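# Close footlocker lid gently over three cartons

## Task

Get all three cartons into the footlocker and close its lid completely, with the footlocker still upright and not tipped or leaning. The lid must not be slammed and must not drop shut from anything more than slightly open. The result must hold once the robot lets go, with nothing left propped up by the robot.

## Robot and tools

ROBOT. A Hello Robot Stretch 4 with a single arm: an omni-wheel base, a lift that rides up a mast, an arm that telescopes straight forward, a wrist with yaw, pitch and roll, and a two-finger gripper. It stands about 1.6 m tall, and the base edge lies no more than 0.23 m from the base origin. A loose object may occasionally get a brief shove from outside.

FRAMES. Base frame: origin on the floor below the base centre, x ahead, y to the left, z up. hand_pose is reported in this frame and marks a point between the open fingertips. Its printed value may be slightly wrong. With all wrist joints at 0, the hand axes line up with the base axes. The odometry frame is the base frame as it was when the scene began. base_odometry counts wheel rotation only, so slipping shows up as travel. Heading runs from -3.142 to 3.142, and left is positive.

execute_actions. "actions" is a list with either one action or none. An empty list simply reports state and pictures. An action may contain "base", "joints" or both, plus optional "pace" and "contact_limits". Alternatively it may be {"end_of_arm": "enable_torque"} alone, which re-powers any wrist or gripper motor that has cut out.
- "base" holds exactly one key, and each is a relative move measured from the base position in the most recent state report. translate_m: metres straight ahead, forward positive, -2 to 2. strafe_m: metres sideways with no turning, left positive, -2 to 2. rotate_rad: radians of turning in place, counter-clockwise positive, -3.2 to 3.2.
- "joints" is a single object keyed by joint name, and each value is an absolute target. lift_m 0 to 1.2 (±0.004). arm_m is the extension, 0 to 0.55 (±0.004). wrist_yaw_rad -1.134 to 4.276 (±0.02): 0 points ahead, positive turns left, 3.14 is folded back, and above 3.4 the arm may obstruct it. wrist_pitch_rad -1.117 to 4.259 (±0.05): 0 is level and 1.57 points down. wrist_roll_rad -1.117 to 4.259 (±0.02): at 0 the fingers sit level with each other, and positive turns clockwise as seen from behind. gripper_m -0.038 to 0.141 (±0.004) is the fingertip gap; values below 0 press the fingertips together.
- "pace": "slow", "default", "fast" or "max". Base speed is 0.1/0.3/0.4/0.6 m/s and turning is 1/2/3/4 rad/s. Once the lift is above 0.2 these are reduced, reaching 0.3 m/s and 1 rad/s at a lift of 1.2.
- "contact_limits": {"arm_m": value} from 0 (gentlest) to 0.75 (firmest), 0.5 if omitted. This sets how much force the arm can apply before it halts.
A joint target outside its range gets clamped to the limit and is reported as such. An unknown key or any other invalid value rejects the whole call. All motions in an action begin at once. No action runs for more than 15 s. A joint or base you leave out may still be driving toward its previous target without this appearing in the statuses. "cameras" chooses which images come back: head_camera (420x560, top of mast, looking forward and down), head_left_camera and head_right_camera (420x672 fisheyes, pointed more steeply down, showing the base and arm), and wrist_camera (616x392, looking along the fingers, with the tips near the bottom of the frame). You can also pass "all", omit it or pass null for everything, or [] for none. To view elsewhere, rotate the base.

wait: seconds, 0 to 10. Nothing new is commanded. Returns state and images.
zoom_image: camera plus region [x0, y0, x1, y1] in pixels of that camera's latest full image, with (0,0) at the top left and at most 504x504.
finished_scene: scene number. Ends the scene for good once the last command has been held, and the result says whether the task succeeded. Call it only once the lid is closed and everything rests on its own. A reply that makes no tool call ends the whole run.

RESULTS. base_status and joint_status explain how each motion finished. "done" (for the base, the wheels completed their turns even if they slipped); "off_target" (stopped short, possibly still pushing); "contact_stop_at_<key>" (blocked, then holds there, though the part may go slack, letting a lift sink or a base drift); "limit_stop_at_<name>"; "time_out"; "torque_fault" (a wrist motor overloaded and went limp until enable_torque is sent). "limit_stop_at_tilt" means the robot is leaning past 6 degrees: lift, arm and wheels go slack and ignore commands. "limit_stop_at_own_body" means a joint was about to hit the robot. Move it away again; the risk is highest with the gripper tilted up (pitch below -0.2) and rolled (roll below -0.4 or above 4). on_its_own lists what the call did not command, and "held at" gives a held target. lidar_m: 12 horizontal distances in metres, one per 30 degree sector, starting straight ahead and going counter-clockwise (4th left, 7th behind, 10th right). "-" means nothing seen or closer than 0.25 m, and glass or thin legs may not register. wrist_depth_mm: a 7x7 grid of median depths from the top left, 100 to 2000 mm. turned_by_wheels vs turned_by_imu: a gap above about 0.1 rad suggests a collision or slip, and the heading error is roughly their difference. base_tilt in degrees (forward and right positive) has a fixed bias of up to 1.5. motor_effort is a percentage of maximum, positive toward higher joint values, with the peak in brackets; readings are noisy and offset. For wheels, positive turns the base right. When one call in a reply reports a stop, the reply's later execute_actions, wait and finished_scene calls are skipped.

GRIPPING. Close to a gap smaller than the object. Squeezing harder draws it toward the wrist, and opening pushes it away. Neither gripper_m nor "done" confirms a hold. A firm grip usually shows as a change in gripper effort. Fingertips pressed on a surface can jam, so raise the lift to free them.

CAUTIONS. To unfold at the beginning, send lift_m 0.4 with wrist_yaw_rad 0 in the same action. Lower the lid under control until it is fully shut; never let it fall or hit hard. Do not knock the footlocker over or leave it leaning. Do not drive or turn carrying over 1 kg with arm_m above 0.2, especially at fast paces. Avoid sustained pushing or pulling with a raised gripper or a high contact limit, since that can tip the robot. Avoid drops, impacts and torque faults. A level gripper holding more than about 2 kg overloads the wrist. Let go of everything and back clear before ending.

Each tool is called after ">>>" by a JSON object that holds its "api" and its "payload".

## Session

>>> {"api": "execute_actions", "payload": {"actions": []}}

Scene clock: 0.00 s.
base_odometry: x=+0.000 y=+0.000 heading=+0.000 (m, m, rad; odometry frame)
turned_by_wheels: +0.000 (rad since the last result)
turned_by_imu: +0.000 (rad since the last result)
base_tilt: forward=+0.3 right=-0.5 (deg)
lidar_m: 1.25 1.26 1.56 2.39 2.39 2.68 1.91 1.97 2.57 1.53 1.56 1.39
base_status: not commanded
joint_positions: lift_m=+0.290 arm_m=-0.001 wrist_yaw_rad=+3.223 wrist_pitch_rad=-0.007 wrist_roll_rad=+0.006 gripper_m=+0.057
joint_status: not commanded
motor_effort: lift_m=+18 arm_m=+0 wrist_yaw_rad=+0 wrist_pitch_rad=-6 wrist_roll_rad=-1 gripper_m=-2 wheel_0=+0 wheel_1=+0 wheel_2=+1 (%)
hand_pose: x=-0.1246 y=+0.0637 z=+0.4699 quat_wxyz=(-0.041, +0.003, +0.003, +0.999) (m; base frame)
wrist_depth_mm: - - 135 - - - - / - - 132 - - - - / - - 131 - - - - / - 111 132 - - - - / 161 136 - - - - - / 202 - 216 - 208 1983 1863 / 204 1397 1160 1281 1205 1060 1255
pictures: head_camera, head_left_camera, head_right_camera, wrist_camera
camera_calibration (this result's frames):
wrist_camera: T_world_to_cam=[[-0.0890383, 0.993473, -0.0712951, -0.0353147], [-0.0438881, -0.0754231, -0.996185, 0.531661], [-0.995061, -0.0855696, 0.0503172, 0.0810177], [0, 0, 0, 1]] pos_world=[0.100807, 0.0821165, 0.523039]
Images, in order (width x height): head_camera 420x560, head_left_camera 420x672, head_right_camera 420x672, wrist_camera 616x392.

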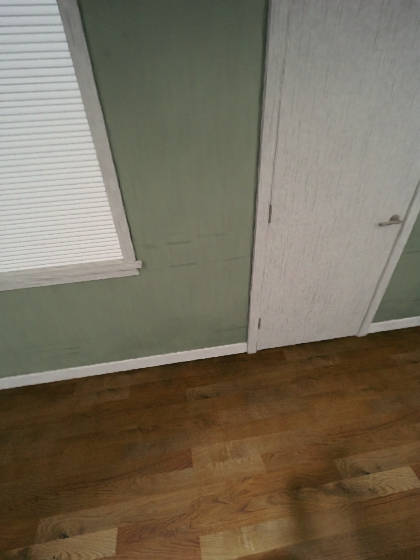

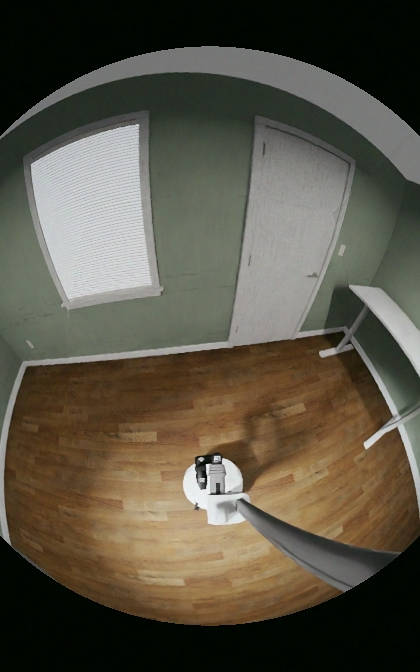

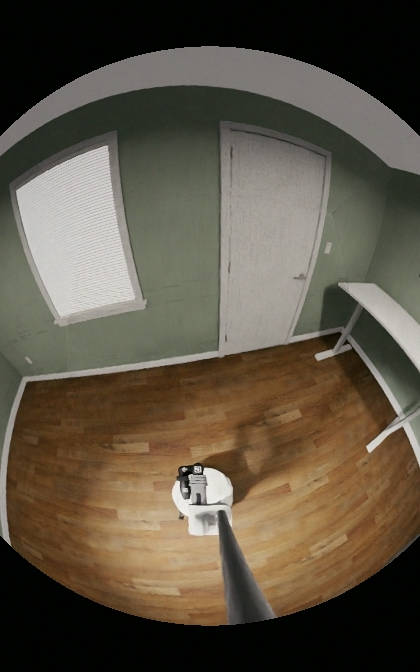

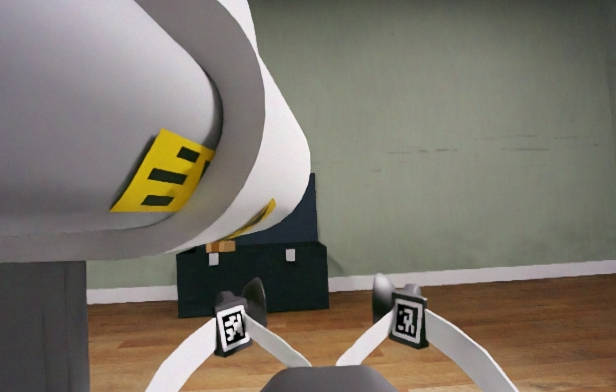

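>>> {"api": "execute_actions", "payload": {"actions": [{"base":{"rotate_rad":-2.89},"joints":{"lift_m":0.75,"wrist_yaw_rad":0,"gripper_m":0.141},"pace":"fast"}], "cameras": ["head_camera"]}}

Scene clock: 4.50 s.
base_odometry: x=+0.000 y=+0.000 heading=-2.890 (m, m, rad; odometry frame)
turned_by_wheels: -2.890 (rad since the last result)
turned_by_imu: -2.948 (rad since the last result)
base_tilt: forward=+0.3 right=-0.5 (deg)
lidar_m: 1.91 2.57 1.56 1.50 1.65 1.32 1.27 1.42 2.07 2.41 2.53 2.46
base_status: done
joint_positions: lift_m=+0.750 arm_m=-0.001 wrist_yaw_rad=+0.000 wrist_pitch_rad=-0.007 wrist_roll_rad=+0.006 gripper_m=+0.141
joint_status: all done
motor_effort: lift_m=+22(25) arm_m=+0(0) wrist_yaw_rad=+0(6) wrist_pitch_rad=-4(4) wrist_roll_rad=+0(1) gripper_m=+1(3) wheel_0=+1(11) wheel_1=+1(14) wheel_2=+1(11) (%)
hand_pose: x=+0.4586 y=-0.0873 z=+0.9298 quat_wxyz=(+1.000, +0.003, -0.003, +0.000) (m; base frame)
wrist_depth_mm: - - - - - - - / - - - - - - - / - - - - - - - / - - - - - - - / - - - - - - - / - - - - - 205 - / - - - 149 - - -
pictures: head_camera
Images, in order (width x height): head_camera 420x560.

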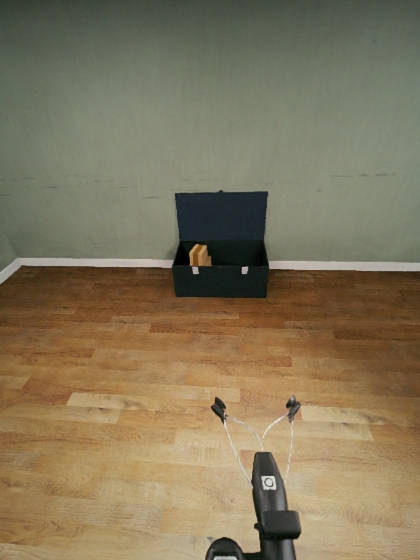

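>>> {"api": "execute_actions", "payload": {"actions": [{"base":{"translate_m":1.58},"joints":{"wrist_pitch_rad":1.57,"arm_m":0.2},"pace":"fast"}], "cameras": []}}

>>> {"api": "execute_actions", "payload": {"actions": [{"base":{"strafe_m":0.28},"joints":{"arm_m":0.42,"lift_m":0.68},"pace":"fast"}], "cameras": ["head_camera","wrist_camera"]}}

Scene clock: 13.97 s.
base_odometry: x=-1.530 y=-0.394 heading=-2.889 (m, m, rad; odometry frame)
turned_by_wheels: +0.001 (rad since the last result)
turned_by_imu: +0.003 (rad since the last result)
base_tilt: forward=+0.1 right=-0.4 (deg)
lidar_m: 0.34 0.39 1.31 2.16 1.86 2.19 2.87 3.11 2.56 2.53 0.50 0.37
base_status: done
joint_positions: lift_m=+0.750 arm_m=+0.199 wrist_yaw_rad=+0.000 wrist_pitch_rad=+1.570 wrist_roll_rad=+0.006 gripper_m=+0.141
joint_status: all done
motor_effort: lift_m=+22(23) arm_m=+8(9) wrist_yaw_rad=+1(1) wrist_pitch_rad=+3(4) wrist_roll_rad=+0(0) gripper_m=+0(0) wheel_0=+4(8) wheel_1=+4(10) wheel_2=-1(14) (%)
hand_pose: x=+0.3699 y=-0.0874 z=+0.6394 quat_wxyz=(+0.708, +0.002, +0.707, -0.002) (m; base frame)
wrist_depth_mm: 640 496 788 842 831 723 591 / 609 492 627 854 854 778 732 / 621 525 798 854 854 768 723 / 640 842 854 854 842 759 723 / 866 854 866 866 878 866 866 / 866 866 854 854 878 206 866 / 866 854 647 149 842 854 854
pictures: none
No camera images: the call's "cameras" was empty. Leave "cameras" out to get every camera's image.

Scene clock: 15.90 s.
base_odometry: x=-1.460 y=-0.665 heading=-2.889 (m, m, rad; odometry frame)
turned_by_wheels: +0.000 (rad since the last result)
turned_by_imu: +0.000 (rad since the last result)
base_tilt: forward=+0.4 right=-0.4 (deg)
lidar_m: 0.36 0.92 1.37 1.90 1.63 1.77 2.84 3.06 2.90 2.65 0.52 0.38
base_status: done
joint_positions: lift_m=+0.680 arm_m=+0.419 wrist_yaw_rad=+0.000 wrist_pitch_rad=+1.570 wrist_roll_rad=+0.006 gripper_m=+0.141
joint_status: all done
motor_effort: lift_m=+15(20) arm_m=+8(9) wrist_yaw_rad=+0(1) wrist_pitch_rad=+2(1) wrist_roll_rad=+1(1) gripper_m=-1(1) wheel_0=-1(13) wheel_1=+0(13) wheel_2=+0(2) (%)
hand_pose: x=+0.5898 y=-0.0874 z=+0.5700 quat_wxyz=(+0.707, +0.002, +0.707, -0.002) (m; base frame)
wrist_depth_mm: 549 539 433 424 421 413 404 / 778 759 544 585 569 564 549 / 820 809 691 768 778 768 778 / 798 798 615 778 415 768 778 / 788 798 621 415 413 778 759 / 798 788 554 759 415 206 778 / 798 788 512 149 603 564 615
pictures: head_camera, wrist_camera
camera_calibration (this result's frames):
wrist_camera: T_world_to_cam=[[-0.0711536, -0.997435, -0.00781258, -0.0351725], [-0.996464, 0.0714309, -0.0442343, 0.683361], [0.0446789, 0.00463753, -0.998991, 0.766609], [0, 0, 0, 1]] pos_world=[0.644191, -0.0874506, 0.795789]
Images, in order (width x height): head_camera 420x560, wrist_camera 616x392.

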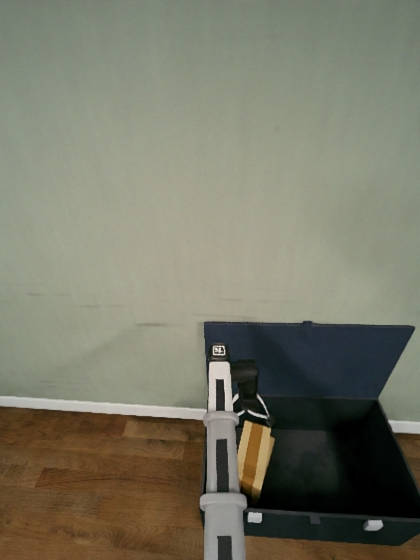

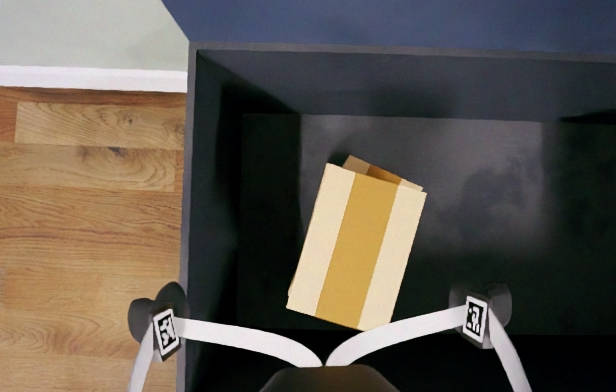

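>>> {"api": "execute_actions", "payload": {"actions": [{"base":{"strafe_m":-0.045},"joints":{"wrist_roll_rad":0.31,"lift_m":0.54,"arm_m":0.43}}], "cameras": ["wrist_camera"]}}

Scene clock: 24.90 s.
base_odometry: x=-1.471 y=-0.622 heading=-2.889 (m, m, rad; odometry frame)
turned_by_wheels: +0.000 (rad since the last result)
turned_by_imu: +0.000 (rad since the last result)
base_tilt: forward=+0.2 right=-0.4 (deg)
lidar_m: 0.36 0.36 1.36 1.94 1.65 1.85 2.82 3.06 2.83 2.64 0.52 0.39
base_status: done
joint_positions: lift_m=+0.540 arm_m=+0.429 wrist_yaw_rad=+0.000 wrist_pitch_rad=+1.570 wrist_roll_rad=+0.310 gripper_m=+0.141
joint_status: all done
motor_effort: lift_m=+14(15) arm_m=+8(8) wrist_yaw_rad=+1(0) wrist_pitch_rad=+2(0) wrist_roll_rad=+1(1) gripper_m=+2(0) wheel_0=+3(11) wheel_1=-3(13) wheel_2=+0(0) (%)
hand_pose: x=+0.5998 y=-0.0874 z=+0.4300 quat_wxyz=(+0.699, +0.109, +0.698, -0.109) (m; base frame)
wrist_depth_mm: 291 319 340 389 449 530 640 / 334 397 466 564 640 634 634 / 357 508 634 634 634 640 627 / 355 473 634 277 634 634 634 / 654 430 627 277 627 627 627 / 647 334 274 273 273 205 585 / 654 327 492 149 496 462 449
pictures: wrist_camera
camera_calibration (this result's frames):
wrist_camera: T_world_to_cam=[[-0.36672, -0.930297, -0.00807076, 0.147698], [-0.929288, 0.366705, -0.0441675, 0.672614], [0.0440485, -0.00869703, -0.998992, 0.625577], [0, 0, 0, 1]] pos_world=[0.65166, -0.103808, 0.655846]
Images, in order (width x height): wrist_camera 616x392.

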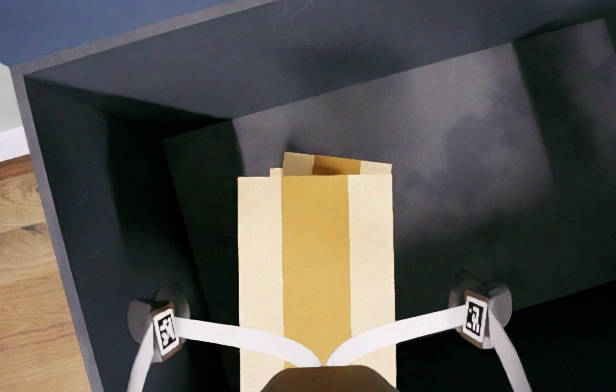

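>>> {"api": "execute_actions", "payload": {"actions": [{"joints":{"lift_m":0.443}}], "cameras": []}}

>>> {"api": "execute_actions", "payload": {"actions": [{"joints":{"gripper_m":0.06}}], "cameras": ["wrist_camera"]}}

Scene clock: 28.93 s.
base_odometry: x=-1.471 y=-0.622 heading=-2.889 (m, m, rad; odometry frame)
turned_by_wheels: +0.000 (rad since the last result)
turned_by_imu: +0.000 (rad since the last result)
base_tilt: forward=+0.2 right=-0.4 (deg)
lidar_m: 0.37 0.39 1.35 1.95 1.65 1.86 2.79 3.08 2.83 2.64 0.53 0.36
base_status: not commanded
joint_positions: lift_m=+0.443 arm_m=+0.429 wrist_yaw_rad=+0.000 wrist_pitch_rad=+1.570 wrist_roll_rad=+0.310 gripper_m=+0.141
joint_status: all done
motor_effort: lift_m=+13(15) arm_m=+9(8) wrist_yaw_rad=+0(1) wrist_pitch_rad=+1(1) wrist_roll_rad=+1(2) gripper_m=+0(1) wheel_0=+3(3) wheel_1=-3(3) wheel_2=+0(0) (%)
hand_pose: x=+0.5998 y=-0.0874 z=+0.3332 quat_wxyz=(+0.699, +0.109, +0.698, -0.109) (m; base frame)
wrist_depth_mm: 272 301 340 384 445 535 539 / 332 397 469 539 539 539 539 / 336 504 539 544 539 539 539 / 315 469 181 179 180 535 539 / 298 433 179 179 179 535 535 / 281 330 179 178 179 197 525 / 268 330 178 156 177 473 445
pictures: none
No camera images: the call's "cameras" was empty. Leave "cameras" out to get every camera's image.

Scene clock: 30.77 s.
base_odometry: x=-1.471 y=-0.622 heading=-2.889 (m, m, rad; odometry frame)
turned_by_wheels: +0.000 (rad since the last result)
turned_by_imu: +0.000 (rad since the last result)
base_tilt: forward=+0.3 right=-0.3 (deg)
lidar_m: 0.36 0.40 1.34 1.95 1.66 1.85 2.83 3.04 2.81 2.65 0.53 0.38
base_status: not commanded
joint_positions: lift_m=+0.443 arm_m=+0.429 wrist_yaw_rad=+0.000 wrist_pitch_rad=+1.570 wrist_roll_rad=+0.310 gripper_m=+0.060
joint_status: all done
motor_effort: lift_m=+17(17) arm_m=+8(7) wrist_yaw_rad=+0(0) wrist_pitch_rad=+1(6) wrist_roll_rad=+1(1) gripper_m=-21(23) wheel_0=+2(3) wheel_1=-3(3) wheel_2=+0(0) (%)
hand_pose: x=+0.5999 y=-0.0874 z=+0.3329 quat_wxyz=(+0.699, +0.109, +0.698, -0.109) (m; base frame)
wrist_depth_mm: 273 301 342 394 452 539 539 / 332 402 473 539 535 539 539 / 338 500 539 297 535 530 530 / 315 469 170 169 170 535 530 / 297 427 169 169 168 530 521 / 281 364 169 168 168 182 530 / 268 174 168 167 167 439 415
pictures: wrist_camera
camera_calibration (this result's frames):
wrist_camera: T_world_to_cam=[[-0.3667, -0.930303, -0.00819565, 0.147001], [-0.92928, 0.366689, -0.0444835, 0.668567], [0.0443884, -0.00869607, -0.998977, 0.528308], [0, 0, 0, 1]] pos_world=[0.65174, -0.103807, 0.558713]
Images, in order (width x height): wrist_camera 616x392.

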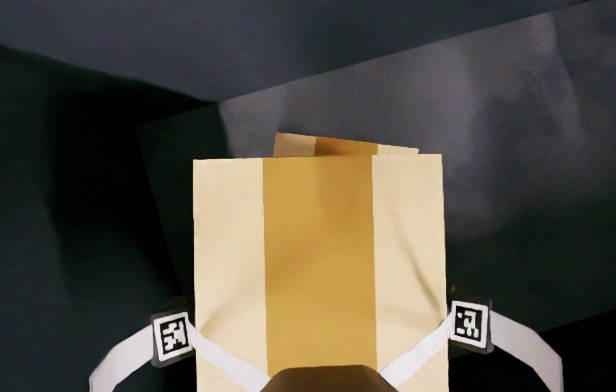

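>>> {"api": "execute_actions", "payload": {"actions": [{"base":{"strafe_m":-0.26},"joints":{"lift_m":0.46,"wrist_roll_rad":0.0,"arm_m":0.45}}], "cameras": []}}

>>> {"api": "execute_actions", "payload": {"actions": [{"joints":{"lift_m":0.24}}], "cameras": ["wrist_camera"]}}

Scene clock: 36.30 s.
base_odometry: x=-1.536 y=-0.370 heading=-2.889 (m, m, rad; odometry frame)
turned_by_wheels: +0.000 (rad since the last result)
turned_by_imu: +0.001 (rad since the last result)
base_tilt: forward=+0.2 right=-0.4 (deg)
lidar_m: 0.35 0.38 1.33 2.20 1.88 2.20 2.88 3.11 2.56 2.50 0.52 0.38
base_status: done
joint_positions: lift_m=+0.460 arm_m=+0.449 wrist_yaw_rad=+0.000 wrist_pitch_rad=+1.570 wrist_roll_rad=+0.000 gripper_m=+0.060
joint_status: all done
motor_effort: lift_m=+23(26) arm_m=+8(8) wrist_yaw_rad=+0(0) wrist_pitch_rad=+1(1) wrist_roll_rad=+0(0) gripper_m=-21(21) wheel_0=+1(10) wheel_1=-3(12) wheel_2=+0(0) (%)
hand_pose: x=+0.6198 y=-0.0874 z=+0.3493 quat_wxyz=(+0.707, +0.000, +0.707, +0.000) (m; base frame)
wrist_depth_mm: 309 307 304 300 296 287 282 / 466 459 449 439 421 415 402 / 559 554 554 554 554 549 508 / 314 418 170 170 169 549 504 / 312 351 169 169 169 544 504 / 312 375 169 168 168 182 504 / 314 174 167 167 167 539 452
pictures: none
No camera images: the call's "cameras" was empty. Leave "cameras" out to get every camera's image.

Scene clock: 38.30 s.
base_odometry: x=-1.536 y=-0.370 heading=-2.889 (m, m, rad; odometry frame)
turned_by_wheels: +0.000 (rad since the last result)
turned_by_imu: +0.000 (rad since the last result)
base_tilt: forward=+0.3 right=-0.4 (deg)
lidar_m: 0.36 0.38 1.35 2.23 1.89 2.23 2.87 3.10 2.56 2.51 0.50 0.37
base_status: not commanded
joint_positions: lift_m=+0.240 arm_m=+0.449 wrist_yaw_rad=+0.000 wrist_pitch_rad=+1.570 wrist_roll_rad=+0.000 gripper_m=+0.060
joint_status: all done
motor_effort: lift_m=+17(21) arm_m=+8(9) wrist_yaw_rad=+0(0) wrist_pitch_rad=+2(2) wrist_roll_rad=+0(0) gripper_m=-21(22) wheel_0=+1(1) wheel_1=-3(3) wheel_2=+0(0) (%)
hand_pose: x=+0.6198 y=-0.0874 z=+0.1299 quat_wxyz=(+0.707, +0.000, +0.707, +0.000) (m; base frame)
wrist_depth_mm: 307 306 303 300 294 287 282 / 334 334 334 332 332 330 330 / 336 330 332 330 330 329 330 / 273 332 171 170 170 329 327 / 266 329 170 169 169 327 325 / 283 329 169 168 168 182 325 / 309 174 168 167 167 324 324
pictures: wrist_camera
camera_calibration (this result's frames):
wrist_camera: T_world_to_cam=[[-0.0660026, -0.997789, -0.00780709, -0.0397009], [-0.99682, 0.0662845, -0.0442218, 0.693552], [0.0446415, 0.00486351, -0.998991, 0.325642], [0, 0, 0, 1]] pos_world=[0.674189, -0.0871686, 0.355674]
Images, in order (width x height): wrist_camera 616x392.

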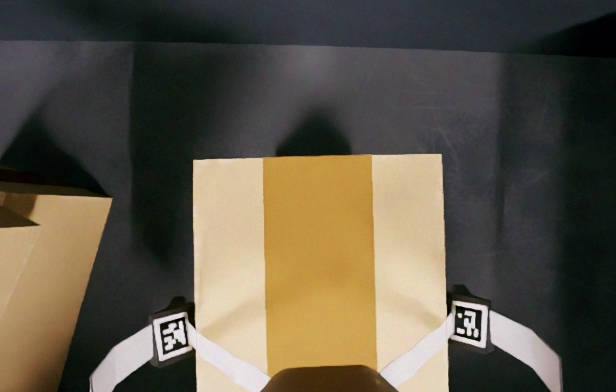

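>>> {"api": "execute_actions", "payload": {"actions": [{"joints":{"lift_m":0.209}}], "cameras": []}}

>>> {"api": "execute_actions", "payload": {"actions": [{"joints":{"gripper_m":0.135}}], "cameras": []}}

>>> {"api": "execute_actions", "payload": {"actions": [{"joints":{"lift_m":0.55},"base":{"rotate_rad":-0.03},"pace":"fast"}], "cameras": ["wrist_camera","head_camera"]}}

Scene clock: 43.67 s.
base_odometry: x=-1.536 y=-0.370 heading=-2.889 (m, m, rad; odometry frame)
turned_by_wheels: +0.000 (rad since the last result)
turned_by_imu: +0.000 (rad since the last result)
base_tilt: forward=+0.2 right=-0.4 (deg)
lidar_m: 0.34 0.38 1.30 2.22 1.90 2.18 2.85 3.09 2.59 2.50 0.49 0.37
base_status: not commanded
joint_positions: lift_m=+0.209 arm_m=+0.449 wrist_yaw_rad=+0.000 wrist_pitch_rad=+1.570 wrist_roll_rad=+0.000 gripper_m=+0.060
joint_status: all done
motor_effort: lift_m=+17(17) arm_m=+8(8) wrist_yaw_rad=+1(0) wrist_pitch_rad=+3(1) wrist_roll_rad=+0(0) gripper_m=-22(22) wheel_0=+1(1) wheel_1=-3(3) wheel_2=+0(0) (%)
hand_pose: x=+0.6198 y=-0.0874 z=+0.0989 quat_wxyz=(+0.707, +0.000, +0.707, +0.000) (m; base frame)
wrist_depth_mm: 304 303 303 300 296 287 282 / 304 301 303 300 298 298 300 / 301 300 300 298 298 298 297 / 272 298 170 169 169 297 297 / 267 297 170 169 169 296 296 / 285 298 169 168 168 182 296 / 296 175 168 167 167 291 290
pictures: none
No camera images: the call's "cameras" was empty. Leave "cameras" out to get every camera's image.

Scene clock: 45.40 s.
base_odometry: x=-1.536 y=-0.370 heading=-2.889 (m, m, rad; odometry frame)
turned_by_wheels: +0.000 (rad since the last result)
turned_by_imu: +0.000 (rad since the last result)
base_tilt: forward=+0.1 right=-0.4 (deg)
lidar_m: 0.34 0.39 1.33 2.21 1.87 2.24 2.85 3.11 2.58 2.50 0.51 0.36
base_status: not commanded
joint_positions: lift_m=+0.209 arm_m=+0.449 wrist_yaw_rad=+0.000 wrist_pitch_rad=+1.570 wrist_roll_rad=+0.000 gripper_m=+0.135
joint_status: all done
motor_effort: lift_m=+17(17) arm_m=+8(8) wrist_yaw_rad=+1(2) wrist_pitch_rad=+2(6) wrist_roll_rad=+0(1) gripper_m=+1(20) wheel_0=+1(1) wheel_1=-3(3) wheel_2=+0(0) (%)
hand_pose: x=+0.6196 y=-0.0874 z=+0.0989 quat_wxyz=(+0.707, +0.000, +0.707, +0.000) (m; base frame)
wrist_depth_mm: 306 304 303 297 291 286 279 / 303 304 304 304 301 303 301 / 303 303 301 303 301 300 300 / 276 303 182 182 181 298 298 / 266 300 181 180 180 296 297 / 286 298 180 179 180 207 296 / 297 296 179 155 179 294 294
pictures: none
No camera images: the call's "cameras" was empty. Leave "cameras" out to get every camera's image.

Scene clock: 47.33 s.
base_odometry: x=-1.536 y=-0.370 heading=-2.919 (m, m, rad; odometry frame)
turned_by_wheels: -0.030 (rad since the last result)
turned_by_imu: -0.031 (rad since the last result)
base_tilt: forward=+0.3 right=-0.5 (deg)
lidar_m: 0.34 0.35 0.51 2.22 1.86 2.14 2.86 3.08 2.59 2.50 0.51 0.38
base_status: done
joint_positions: lift_m=+0.550 arm_m=+0.449 wrist_yaw_rad=+0.000 wrist_pitch_rad=+1.570 wrist_roll_rad=+0.000 gripper_m=+0.135
joint_status: all done
motor_effort: lift_m=+22(22) arm_m=+8(9) wrist_yaw_rad=+0(1) wrist_pitch_rad=+2(0) wrist_roll_rad=-1(0) gripper_m=+1(1) wheel_0=+2(10) wheel_1=-1(8) wheel_2=-2(9) (%)
hand_pose: x=+0.6197 y=-0.0874 z=+0.4394 quat_wxyz=(+0.707, +0.000, +0.707, +0.000) (m; base frame)
wrist_depth_mm: 320 324 322 324 322 319 317 / 433 439 442 439 439 436 427 / 654 647 647 640 640 640 473 / 615 508 647 521 640 634 473 / 404 404 647 517 640 634 480 / 402 404 647 634 634 205 466 / 402 452 634 154 627 615 473
pictures: head_camera, wrist_camera
camera_calibration (this result's frames):
wrist_camera: T_world_to_cam=[[-0.0661028, -0.997782, -0.00778504, -0.0372376], [-0.996829, 0.0663821, -0.0438896, 0.707012], [0.044309, 0.00485912, -0.999006, 0.635103], [0, 0, 0, 1]] pos_world=[0.674168, -0.087174, 0.665212]
Images, in order (width x height): head_camera 420x560, wrist_camera 616x392.

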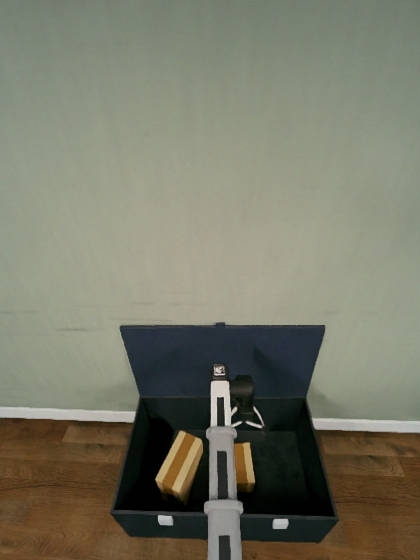

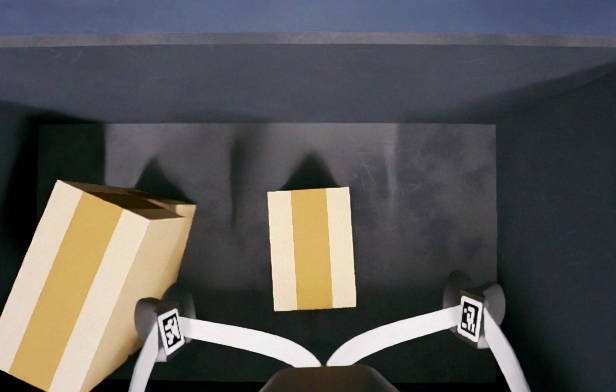

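>>> {"api": "execute_actions", "payload": {"actions": [{"joints":{"arm_m":0.3,"wrist_yaw_rad":1.4,"gripper_m":0.05},"base":{"strafe_m":-0.76},"pace":"fast"}], "cameras": []}}

>>> {"api": "execute_actions", "payload": {"actions": [{"joints":{"arm_m":0.33,"wrist_pitch_rad":0,"lift_m":0.225},"base":{"translate_m":0.16},"pace":"fast"}], "cameras": ["wrist_camera","head_camera"]}}

Scene clock: 58.40 s.
base_odometry: x=-1.703 y=+0.371 heading=-2.920 (m, m, rad; odometry frame)
turned_by_wheels: +0.000 (rad since the last result)
turned_by_imu: +0.000 (rad since the last result)
base_tilt: forward=+0.3 right=-0.4 (deg)
lidar_m: 0.76 0.52 0.48 2.97 2.53 3.01 2.94 2.41 1.80 1.72 1.09 0.82
base_status: done
joint_positions: lift_m=+0.550 arm_m=+0.301 wrist_yaw_rad=+1.400 wrist_pitch_rad=+1.570 wrist_roll_rad=+0.000 gripper_m=+0.050
joint_status: all done
motor_effort: lift_m=+22(22) arm_m=-8(6) wrist_yaw_rad=+1(7) wrist_pitch_rad=-1(1) wrist_roll_rad=+1(1) gripper_m=-3(3) wheel_0=-3(14) wheel_1=+0(12) wheel_2=+0(0) (%)
hand_pose: x=+0.5584 y=-0.0147 z=+0.4394 quat_wxyz=(+0.541, -0.455, +0.541, +0.456) (m; base frame)
wrist_depth_mm: 683 683 640 676 676 517 373 / 683 668 668 668 668 535 384 / 668 676 676 668 668 564 394 / 676 676 668 661 661 569 410 / 535 661 668 661 668 591 418 / 492 661 661 661 206 621 436 / 512 661 647 654 654 544 452
pictures: none
No camera images: the call's "cameras" was empty. Leave "cameras" out to get every camera's image.

Scene clock: 60.30 s.
base_odometry: x=-1.859 y=+0.336 heading=-2.919 (m, m, rad; odometry frame)
turned_by_wheels: +0.000 (rad since the last result)
turned_by_imu: +0.001 (rad since the last result)
base_tilt: forward=+0.2 right=-0.6 (deg)
lidar_m: 0.62 0.50 0.41 0.78 2.62 3.14 3.09 2.40 1.82 1.73 0.86 0.64
base_status: done
joint_positions: lift_m=+0.225 arm_m=+0.329 wrist_yaw_rad=+1.403 wrist_pitch_rad=+0.001 wrist_roll_rad=+0.000 gripper_m=+0.050
joint_status: all done
motor_effort: lift_m=+14(19) arm_m=+8(7) wrist_yaw_rad=-8(7) wrist_pitch_rad=-3(10) wrist_roll_rad=+1(0) gripper_m=-2(3) wheel_0=+3(7) wheel_1=+3(10) wheel_2=-1(15) (%)
hand_pose: x=+0.6340 y=+0.2698 z=+0.4032 quat_wxyz=(+0.764, +0.000, +0.000, +0.645) (m; base frame)
wrist_depth_mm: - - - 473 219 130 - / - - - 477 223 132 - / - - - 477 228 133 - / - - - 488 231 135 - / - - - 488 235 136 - / 699 931 788 382 191 137 - / 621 798 293 166 220 126 -
pictures: head_camera, wrist_camera
camera_calibration (this result's frames):
wrist_camera: T_world_to_cam=[[0.985031, -0.159302, -0.0658509, -0.549358], [-0.0581308, 0.0526509, -0.99692, 0.488844], [0.162279, 0.985825, 0.0426024, -0.162903], [0, 0, 0, 1]] pos_world=[0.595987, 0.0473415, 0.458103]
Images, in order (width x height): head_camera 420x560, wrist_camera 616x392.

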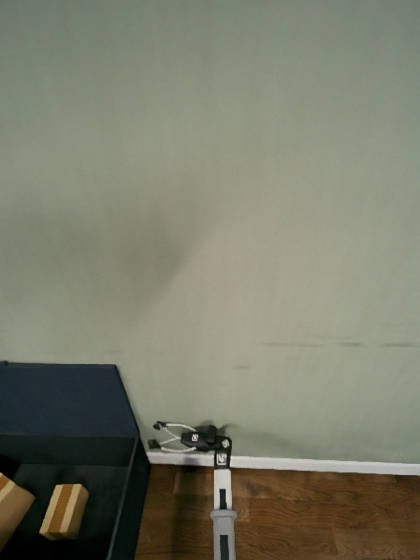

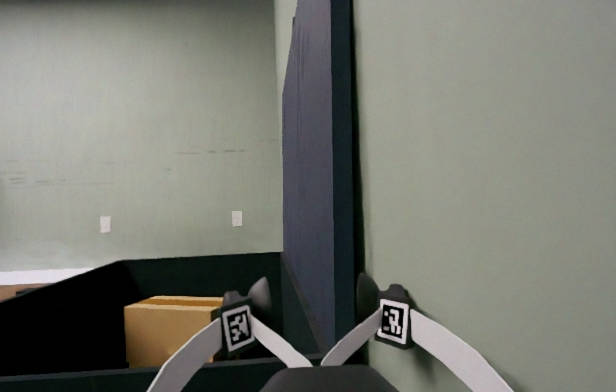

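>>> {"api": "execute_actions", "payload": {"actions": [{"joints":{"arm_m":0.15,"lift_m":0.55},"base":{"translate_m":-0.17},"pace":"fast"}], "cameras": []}}

>>> {"api": "execute_actions", "payload": {"actions": [{"joints":{"wrist_pitch_rad":3.14,"wrist_yaw_rad":1.74,"wrist_roll_rad":3.14},"base":{"strafe_m":1.51},"pace":"max"}]}}

Scene clock: 111.83 s.
base_odometry: x=-1.694 y=+0.373 heading=-2.919 (m, m, rad; odometry frame)
turned_by_wheels: +0.000 (rad since the last result)
turned_by_imu: +0.000 (rad since the last result)
base_tilt: forward=+0.3 right=-0.4 (deg)
lidar_m: 0.78 0.50 0.53 2.93 2.55 2.99 2.93 2.37 1.80 1.74 1.10 0.82
base_status: done
joint_positions: lift_m=+0.550 arm_m=+0.151 wrist_yaw_rad=+1.400 wrist_pitch_rad=+0.002 wrist_roll_rad=+0.000 gripper_m=+0.050
joint_status: all done
motor_effort: lift_m=+22(25) arm_m=-8(9) wrist_yaw_rad=+0(7) wrist_pitch_rad=-5(4) wrist_roll_rad=+1(1) gripper_m=-3(3) wheel_0=-2(11) wheel_1=-2(11) wheel_2=+1(14) (%)
hand_pose: x=+0.4574 y=+0.2695 z=+0.7273 quat_wxyz=(+0.765, -0.001, +0.001, +0.644) (m; base frame)
wrist_depth_mm: - - - - 1255 732 549 / - - - - 1229 741 549 / - - - - 1281 759 554 / - - - - 1308 759 535 / - - - - 1336 723 539 / - - - - 208 732 535 / - - 1756 1098 1042 615 535
pictures: none
No camera images: the call's "cameras" was empty. Leave "cameras" out to get every camera's image.

Scene clock: 116.20 s.
base_odometry: x=-1.361 y=-1.100 heading=-2.919 (m, m, rad; odometry frame)
turned_by_wheels: +0.000 (rad since the last result)
turned_by_imu: +0.002 (rad since the last result)
base_tilt: forward=+0.2 right=-0.4 (deg)
lidar_m: 0.88 0.93 1.35 1.43 1.54 1.32 2.79 3.04 3.36 2.98 0.55 0.52
base_status: done
joint_positions: lift_m=+0.550 arm_m=+0.151 wrist_yaw_rad=+1.740 wrist_pitch_rad=+3.138 wrist_roll_rad=+3.140 gripper_m=+0.050
joint_status: all done
motor_effort: lift_m=+19(23) arm_m=-7(7) wrist_yaw_rad=+0(7) wrist_pitch_rad=+7(12) wrist_roll_rad=+2(8) gripper_m=-3(3) wheel_0=+1(16) wheel_1=+1(17) wheel_2=+0(1) (%)
hand_pose: x=+0.4570 y=-0.2696 z=+0.7270 quat_wxyz=(+0.764, +0.001, +0.002, -0.645) (m; base frame)
wrist_depth_mm: 569 741 1098 - - - - / 549 732 1118 - - - - / 549 723 1098 - - - - / 549 723 1042 - - - - / 508 683 1008 1983 - - - / 504 661 820 1983 207 - - / 500 615 831 1397 1808 1708 1863
pictures: head_camera, head_left_camera, head_right_camera, wrist_camera
camera_calibration (this result's frames):
wrist_camera: T_world_to_cam=[[-0.982404, -0.175467, -0.0639776, 0.453744], [0.0699483, -0.0280499, -0.997156, 0.749612], [0.173173, -0.984086, 0.0398299, -0.150304], [0, 0, 0, 1]] pos_world=[0.419354, -0.0472681, 0.782496]
Images, in order (width x height): head_camera 420x560, head_left_camera 420x672, head_right_camera 420x672, wrist_camera 616x392.

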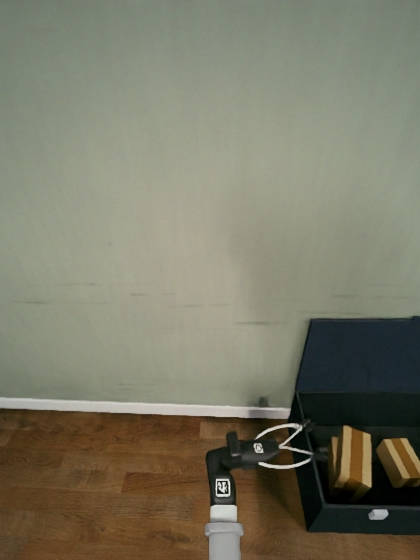

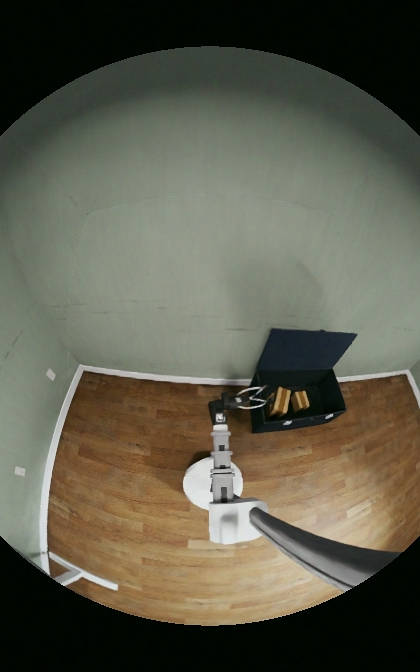

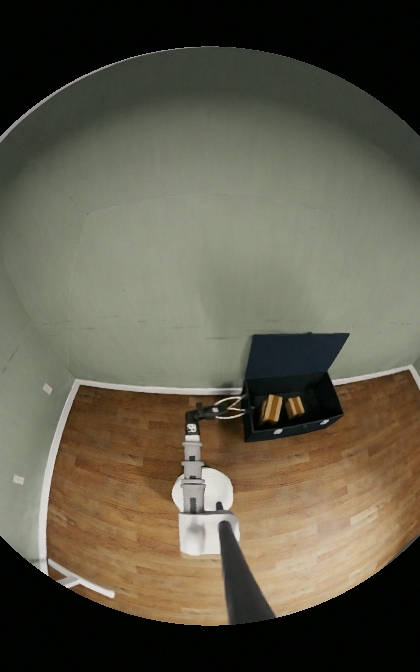

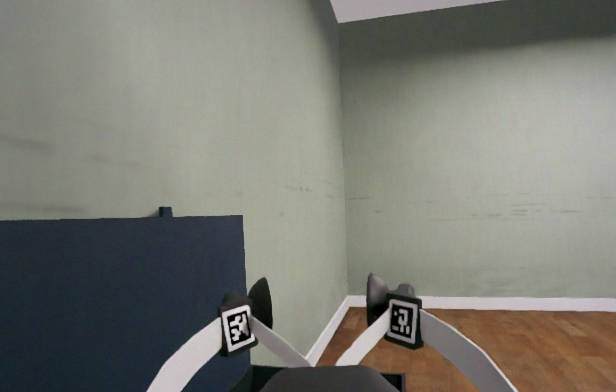

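>>> {"api": "execute_actions", "payload": {"actions": [{"joints":{"arm_m":0.45},"base":{"translate_m":0.08},"pace":"fast"}], "cameras": ["wrist_camera","head_camera"]}}

Scene clock: 130.50 s.
base_odometry: x=-1.439 y=-1.117 heading=-2.919 (m, m, rad; odometry frame)
turned_by_wheels: +0.001 (rad since the last result)
turned_by_imu: +0.001 (rad since the last result)
base_tilt: forward=+0.3 right=-0.3 (deg)
lidar_m: 0.80 0.87 1.24 1.45 1.56 1.40 2.87 3.07 3.34 1.13 0.47 0.46
base_status: done
joint_positions: lift_m=+0.550 arm_m=+0.449 wrist_yaw_rad=+1.740 wrist_pitch_rad=+3.138 wrist_roll_rad=+3.140 gripper_m=+0.050
joint_status: all done
motor_effort: lift_m=+20(20) arm_m=+8(7) wrist_yaw_rad=+0(0) wrist_pitch_rad=+6(7) wrist_roll_rad=+0(2) gripper_m=-1(1) wheel_0=+3(10) wheel_1=+3(11) wheel_2=+1(15) (%)
hand_pose: x=+0.7543 y=-0.2696 z=+0.7270 quat_wxyz=(+0.764, +0.001, +0.002, -0.645) (m; base frame)
wrist_depth_mm: 132 171 256 517 - - - / 129 169 254 500 - - - / 128 168 251 488 - - - / 127 167 247 466 - - - / 127 166 245 368 - - - / 125 163 210 359 207 - - / 126 154 210 320 1060 1025 1921
pictures: head_camera, wrist_camera
camera_calibration (this result's frames):
wrist_camera: T_world_to_cam=[[-0.982372, -0.175563, -0.0642016, 0.745946], [0.0701803, -0.028054, -0.99714, 0.728642], [0.17326, -0.984068, 0.0398806, -0.201876], [0, 0, 0, 1]] pos_world=[0.716638, -0.047258, 0.782499]
Images, in order (width x height): head_camera 420x560, wrist_camera 616x392.

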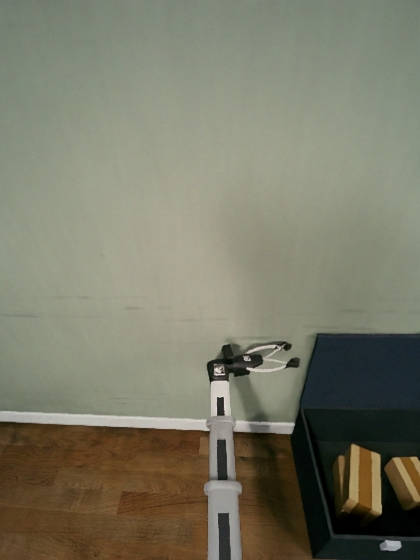

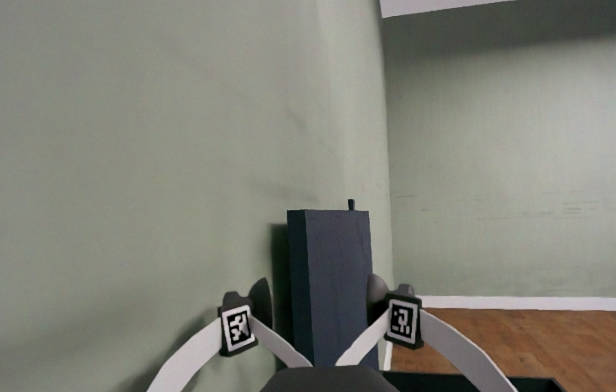

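>>> {"api": "execute_actions", "payload": {"actions": [{"joints":{"arm_m":0.457},"base":{"strafe_m":-0.055}}], "cameras": ["wrist_camera"]}}

Scene clock: 141.90 s.
base_odometry: x=-1.451 y=-1.064 heading=-2.919 (m, m, rad; odometry frame)
turned_by_wheels: +0.000 (rad since the last result)
turned_by_imu: +0.000 (rad since the last result)
base_tilt: forward=+0.1 right=-0.3 (deg)
lidar_m: 0.77 0.86 1.23 1.50 1.58 1.42 2.88 3.09 3.32 2.69 0.46 0.45
base_status: done
joint_positions: lift_m=+0.550 arm_m=+0.456 wrist_yaw_rad=+1.740 wrist_pitch_rad=+3.138 wrist_roll_rad=+3.140 gripper_m=+0.050
joint_status: all done
motor_effort: lift_m=+19(20) arm_m=+9(9) wrist_yaw_rad=+0(0) wrist_pitch_rad=+9(8) wrist_roll_rad=+0(1) gripper_m=-3(4) wheel_0=+1(9) wheel_1=-3(11) wheel_2=+0(0) (%)
hand_pose: x=+0.7613 y=-0.2696 z=+0.7270 quat_wxyz=(+0.764, +0.001, +0.002, -0.645) (m; base frame)
wrist_depth_mm: 120 156 234 469 - - - / 118 154 231 455 - - - / 117 154 229 442 - - - / 116 152 227 415 - - - / 116 151 223 307 - - - / 114 149 194 310 207 - - / 115 141 195 268 1537 991 1921
pictures: wrist_camera
camera_calibration (this result's frames):
wrist_camera: T_world_to_cam=[[-0.982381, -0.175513, -0.0642018, 0.752819], [0.0701791, -0.0280573, -0.99714, 0.728152], [0.17321, -0.984077, 0.0398803, -0.203056], [0, 0, 0, 1]] pos_world=[0.723626, -0.0472629, 0.782499]
Images, in order (width x height): wrist_camera 616x392.

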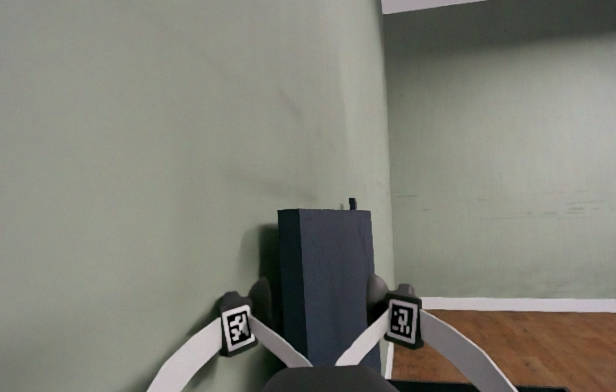

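>>> {"api": "execute_actions", "payload": {"actions": [{"base":{"strafe_m":-0.065},"pace":"slow"}], "cameras": ["wrist_camera"]}}

Scene clock: 146.40 s.
base_odometry: x=-1.465 y=-1.001 heading=-2.919 (m, m, rad; odometry frame)
turned_by_wheels: +0.000 (rad since the last result)
turned_by_imu: +0.000 (rad since the last result)
base_tilt: forward=+0.2 right=-0.4 (deg)
lidar_m: 0.79 0.83 1.24 1.57 1.65 1.45 2.89 3.13 3.20 2.68 0.44 0.38
base_status: done
joint_positions: lift_m=+0.550 arm_m=+0.456 wrist_yaw_rad=+1.739 wrist_pitch_rad=+3.138 wrist_roll_rad=+3.140 gripper_m=+0.050
joint_status: not commanded
motor_effort: lift_m=+19(20) arm_m=+8(8) wrist_yaw_rad=+3(3) wrist_pitch_rad=+8(7) wrist_roll_rad=+2(0) gripper_m=-2(3) wheel_0=+6(6) wheel_1=-5(10) wheel_2=+0(1) (%)
hand_pose: x=+0.7610 y=-0.2698 z=+0.7270 quat_wxyz=(+0.764, +0.001, +0.002, -0.645) (m; base frame)
wrist_depth_mm: 116 150 228 455 - - - / 114 150 225 442 - - - / 113 149 223 433 - - - / 112 148 220 373 - - - / 112 146 216 246 - - - / 111 145 189 207 206 - - / 112 137 185 175 1708 1661 1808
pictures: wrist_camera
camera_calibration (this result's frames):
wrist_camera: T_world_to_cam=[[-0.982576, -0.174419, -0.0642018, 0.752943], [0.0701478, -0.0281355, -0.99714, 0.728171], [0.172114, -0.984269, 0.0398803, -0.20237], [0, 0, 0, 1]] pos_world=[0.723575, -0.0473711, 0.782499]
Images, in order (width x height): wrist_camera 616x392.

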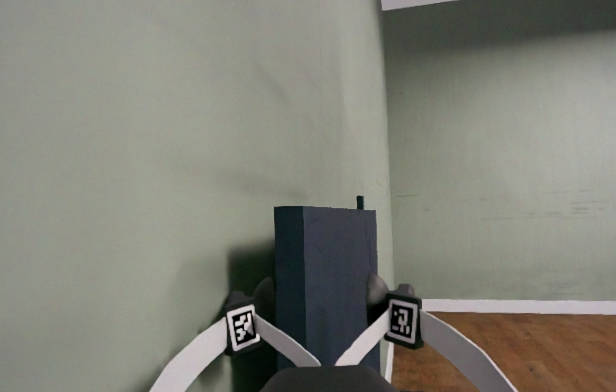

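>>> {"api": "execute_actions", "payload": {"actions": [{"joints":{"gripper_m":0.028,"arm_m":0.42},"pace":"slow"}], "cameras": ["wrist_camera"]}}

>>> {"api": "execute_actions", "payload": {"actions": [{"joints":{"arm_m":0.308,"lift_m":0.522,"wrist_roll_rad":3.49},"pace":"slow"}], "cameras": ["wrist_camera"]}}

Scene clock: 151.57 s.
base_odometry: x=-1.465 y=-1.001 heading=-2.919 (m, m, rad; odometry frame)
turned_by_wheels: +0.000 (rad since the last result)
turned_by_imu: +0.000 (rad since the last result)
base_tilt: forward=+0.3 right=-0.4 (deg)
lidar_m: 0.78 0.86 1.23 1.56 1.68 1.46 2.88 3.11 3.24 2.68 0.44 0.38
base_status: not commanded
joint_positions: lift_m=+0.550 arm_m=+0.421 wrist_yaw_rad=+1.740 wrist_pitch_rad=+3.138 wrist_roll_rad=+3.140 gripper_m=+0.028
joint_status: all done
motor_effort: lift_m=+20(20) arm_m=-7(8) wrist_yaw_rad=+2(4) wrist_pitch_rad=+8(9) wrist_roll_rad=+1(0) gripper_m=-3(6) wheel_0=+5(6) wheel_1=-5(5) wheel_2=+0(0) (%)
hand_pose: x=+0.7269 y=-0.2697 z=+0.7270 quat_wxyz=(+0.764, +0.001, +0.002, -0.645) (m; base frame)
wrist_depth_mm: 155 202 304 609 - - - / 152 200 301 597 - - - / 151 200 297 574 - - - / 151 198 294 504 - - - / 149 195 290 399 - - - / 148 193 253 206 196 - - / 149 184 236 195 1756 1708 1808
pictures: wrist_camera
camera_calibration (this result's frames):
wrist_camera: T_world_to_cam=[[-0.982471, -0.17501, -0.0642024, 0.719273], [0.0701517, -0.028016, -0.997143, 0.730571], [0.172712, -0.984168, 0.0398022, -0.19678], [0, 0, 0, 1]] pos_world=[0.6894, -0.0473164, 0.782494]
Images, in order (width x height): wrist_camera 616x392.

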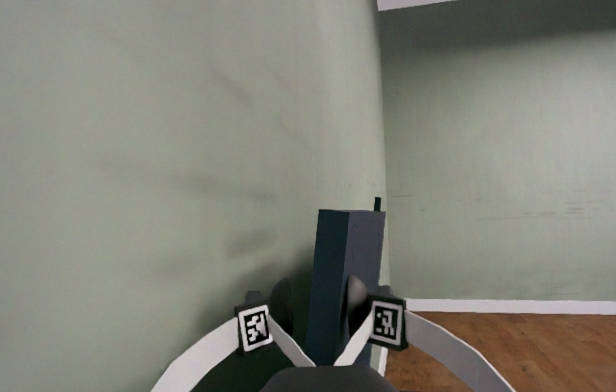

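Scene clock: 153.97 s.
base_odometry: x=-1.465 y=-1.001 heading=-2.919 (m, m, rad; odometry frame)
turned_by_wheels: +0.000 (rad since the last result)
turned_by_imu: +0.000 (rad since the last result)
base_tilt: forward=+0.2 right=-0.3 (deg)
lidar_m: 0.78 0.86 1.20 1.56 1.64 1.49 2.90 3.09 3.23 2.69 0.44 0.39
base_status: not commanded
joint_positions: lift_m=+0.522 arm_m=+0.309 wrist_yaw_rad=+1.739 wrist_pitch_rad=+3.136 wrist_roll_rad=+3.490 gripper_m=+0.028
joint_status: all done
motor_effort: lift_m=+15(17) arm_m=-8(7) wrist_yaw_rad=+4(3) wrist_pitch_rad=+12(13) wrist_roll_rad=+0(5) gripper_m=-3(3) wheel_0=+5(5) wheel_1=-5(5) wheel_2=+0(0) (%)
hand_pose: x=+0.6147 y=-0.2698 z=+0.6989 quat_wxyz=(+0.752, +0.134, -0.110, -0.636) (m; base frame)
wrist_depth_mm: 397 559 1008 - - - - / 368 500 831 - - - - / 342 455 715 1576 - - - / 317 415 621 1060 - - - / 297 384 544 723 - - - / 281 355 445 202 205 1921 1537 / 265 324 399 195 960 917 891
pictures: wrist_camera
camera_calibration (this result's frames):
wrist_camera: T_world_to_cam=[[-0.901561, -0.158617, -0.402528, 0.798359], [0.403164, 0.0296031, -0.914649, 0.46362], [0.156995, -0.986896, 0.0372597, -0.165663], [0, 0, 0, 1]] pos_world=[0.558863, -0.0505831, 0.751584]
Images, in order (width x height): wrist_camera 616x392.

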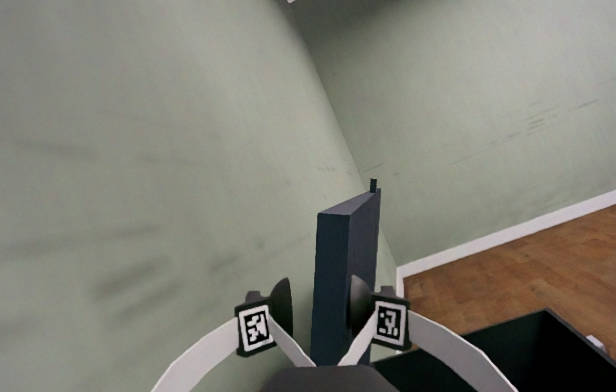

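>>> {"api": "execute_actions", "payload": {"actions": [{"joints":{"arm_m":0.215,"lift_m":0.455,"wrist_roll_rad":3.8},"pace":"slow"}], "cameras": ["wrist_camera"]}}

>>> {"api": "execute_actions", "payload": {"actions": [{"joints":{"arm_m":0.138,"lift_m":0.37,"wrist_roll_rad":4.1},"pace":"slow"}], "cameras": ["wrist_camera"]}}

Scene clock: 160.07 s.
base_odometry: x=-1.465 y=-1.001 heading=-2.919 (m, m, rad; odometry frame)
turned_by_wheels: +0.000 (rad since the last result)
turned_by_imu: +0.000 (rad since the last result)
base_tilt: forward=+0.2 right=-0.4 (deg)
lidar_m: 0.79 0.85 1.23 1.56 1.63 1.46 2.89 3.12 3.26 2.71 0.45 0.38
base_status: not commanded
joint_positions: lift_m=+0.455 arm_m=+0.216 wrist_yaw_rad=+1.739 wrist_pitch_rad=+3.134 wrist_roll_rad=+3.800 gripper_m=+0.028
joint_status: all done
motor_effort: lift_m=+16(16) arm_m=-7(8) wrist_yaw_rad=+4(12) wrist_pitch_rad=+19(20) wrist_roll_rad=+0(4) gripper_m=-5(5) wheel_0=+5(5) wheel_1=-5(5) wheel_2=+0(0) (%)
hand_pose: x=+0.5217 y=-0.2698 z=+0.6312 quat_wxyz=(+0.722, +0.249, -0.206, -0.612) (m; base frame)
wrist_depth_mm: 842 1336 - - - - - / 707 1008 1863 - - - - / 597 809 1308 - - - - / 521 683 976 1464 - - 1708 / 462 580 788 1025 - 1661 1255 / 407 508 615 191 205 946 904 / 377 442 517 191 991 931 904
pictures: wrist_camera
camera_calibration (this result's frames):
wrist_camera: T_world_to_cam=[[-0.737873, -0.127635, -0.662761, 0.774409], [0.659312, 0.0737735, -0.748241, 0.212415], [0.144396, -0.989074, 0.0297156, -0.137807], [0, 0, 0, 1]] pos_world=[0.451267, -0.0531309, 0.676281]
Images, in order (width x height): wrist_camera 616x392.

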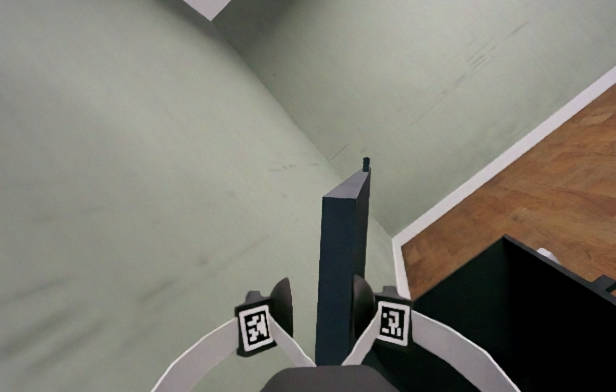

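Scene clock: 162.10 s.
base_odometry: x=-1.465 y=-1.000 heading=-2.919 (m, m, rad; odometry frame)
turned_by_wheels: +0.000 (rad since the last result)
turned_by_imu: +0.000 (rad since the last result)
base_tilt: forward=+0.2 right=-0.3 (deg)
lidar_m: 0.76 0.82 1.21 1.56 1.66 1.47 2.90 3.13 3.23 2.68 0.45 0.38
base_status: not commanded
joint_positions: lift_m=+0.370 arm_m=+0.139 wrist_yaw_rad=+1.740 wrist_pitch_rad=+3.132 wrist_roll_rad=+4.100 gripper_m=+0.028
joint_status: all done
on_its_own: wrist_pitch_rad is at rest, and its effort (+24) is outside its rest range (-23 to +23)
motor_effort: lift_m=+17(17) arm_m=-8(8) wrist_yaw_rad=+0(17) wrist_pitch_rad=+24(23) wrist_roll_rad=+0(7) gripper_m=-6(7) wheel_0=+5(4) wheel_1=-5(5) wheel_2=+0(0) (%)
hand_pose: x=+0.4451 y=-0.2696 z=+0.5456 quat_wxyz=(+0.677, +0.355, -0.294, -0.574) (m; base frame)
wrist_depth_mm: - - - - - - 1921 / 1397 - - - - - 1537 / 1042 1430 - - - - 1281 / 798 1025 1430 1983 - 946 1098 / 683 820 1025 1281 991 960 842 / 574 661 788 213 203 976 788 / 496 564 621 189 917 442 615
pictures: wrist_camera
camera_calibration (this result's frames):
wrist_camera: T_world_to_cam=[[-0.512057, -0.0870787, -0.854526, 0.6763], [0.848134, 0.106132, -0.519042, -0.00153249], [0.13589, -0.990532, 0.0195088, -0.115052], [0, 0, 0, 1]] pos_world=[0.363238, -0.054909, 0.579365]
Images, in order (width x height): wrist_camera 616x392.

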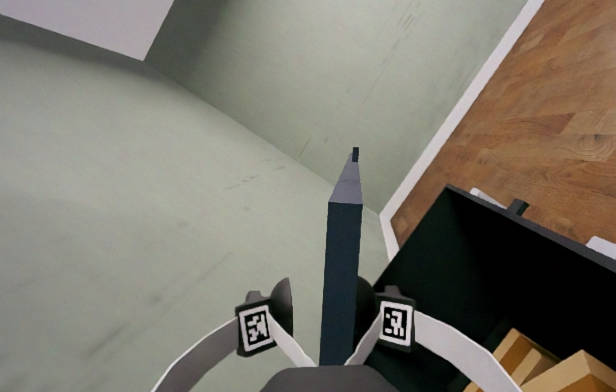

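>>> {"api": "execute_actions", "payload": {"actions": [{"base":{"strafe_m":0.02},"joints":{"arm_m":0.082,"lift_m":0.235,"wrist_roll_rad":4.25},"pace":"slow"}], "cameras": ["wrist_camera"]}}

Scene clock: 168.43 s.
base_odometry: x=-1.461 y=-1.020 heading=-2.919 (m, m, rad; odometry frame)
turned_by_wheels: +0.000 (rad since the last result)
turned_by_imu: +0.000 (rad since the last result)
base_tilt: forward=+0.2 right=-0.3 (deg)
lidar_m: 0.78 0.84 1.19 1.56 1.65 1.43 2.88 3.09 3.27 2.72 0.43 0.39
base_status: done
joint_positions: lift_m=+0.235 arm_m=+0.084 wrist_yaw_rad=+1.742 wrist_pitch_rad=+3.132 wrist_roll_rad=+4.250 gripper_m=+0.028
joint_status: all done
on_its_own: wrist_pitch_rad is at rest, and its effort (+24) is outside its rest range (-23 to +23)
motor_effort: lift_m=+17(17) arm_m=-8(9) wrist_yaw_rad=-5(13) wrist_pitch_rad=+24(25) wrist_roll_rad=-1(2) gripper_m=-7(6) wheel_0=-6(10) wheel_1=+4(8) wheel_2=+0(2) (%)
hand_pose: x=+0.3897 y=-0.2694 z=+0.4106 quat_wxyz=(+0.649, +0.405, -0.336, -0.550) (m; base frame)
wrist_depth_mm: - - - - - - 1060 / - - - - - 1618 917 / 1576 - - - - 1308 820 / 1118 1366 1808 - 976 991 741 / 854 1008 1255 1336 991 277 554 / 707 809 891 208 202 200 196 / 609 661 699 210 415 199 200
pictures: wrist_camera
camera_calibration (this result's frames):
wrist_camera: T_world_to_cam=[[-0.380403, -0.0645571, -0.922565, 0.515251], [0.915107, 0.11793, -0.38558, -0.102305], [0.13369, -0.990921, 0.0142157, -0.101721], [0, 0, 0, 1]] pos_world=[0.303222, -0.0554692, 0.437352]
Images, in order (width x height): wrist_camera 616x392.

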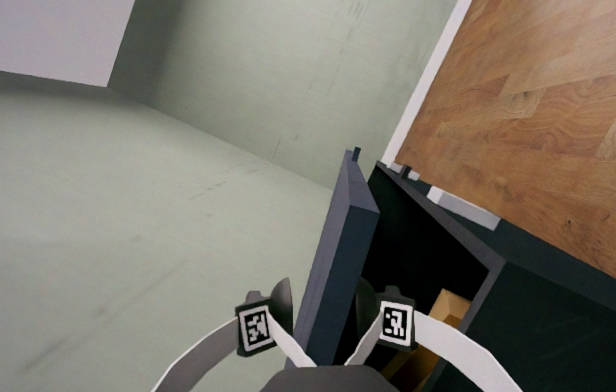

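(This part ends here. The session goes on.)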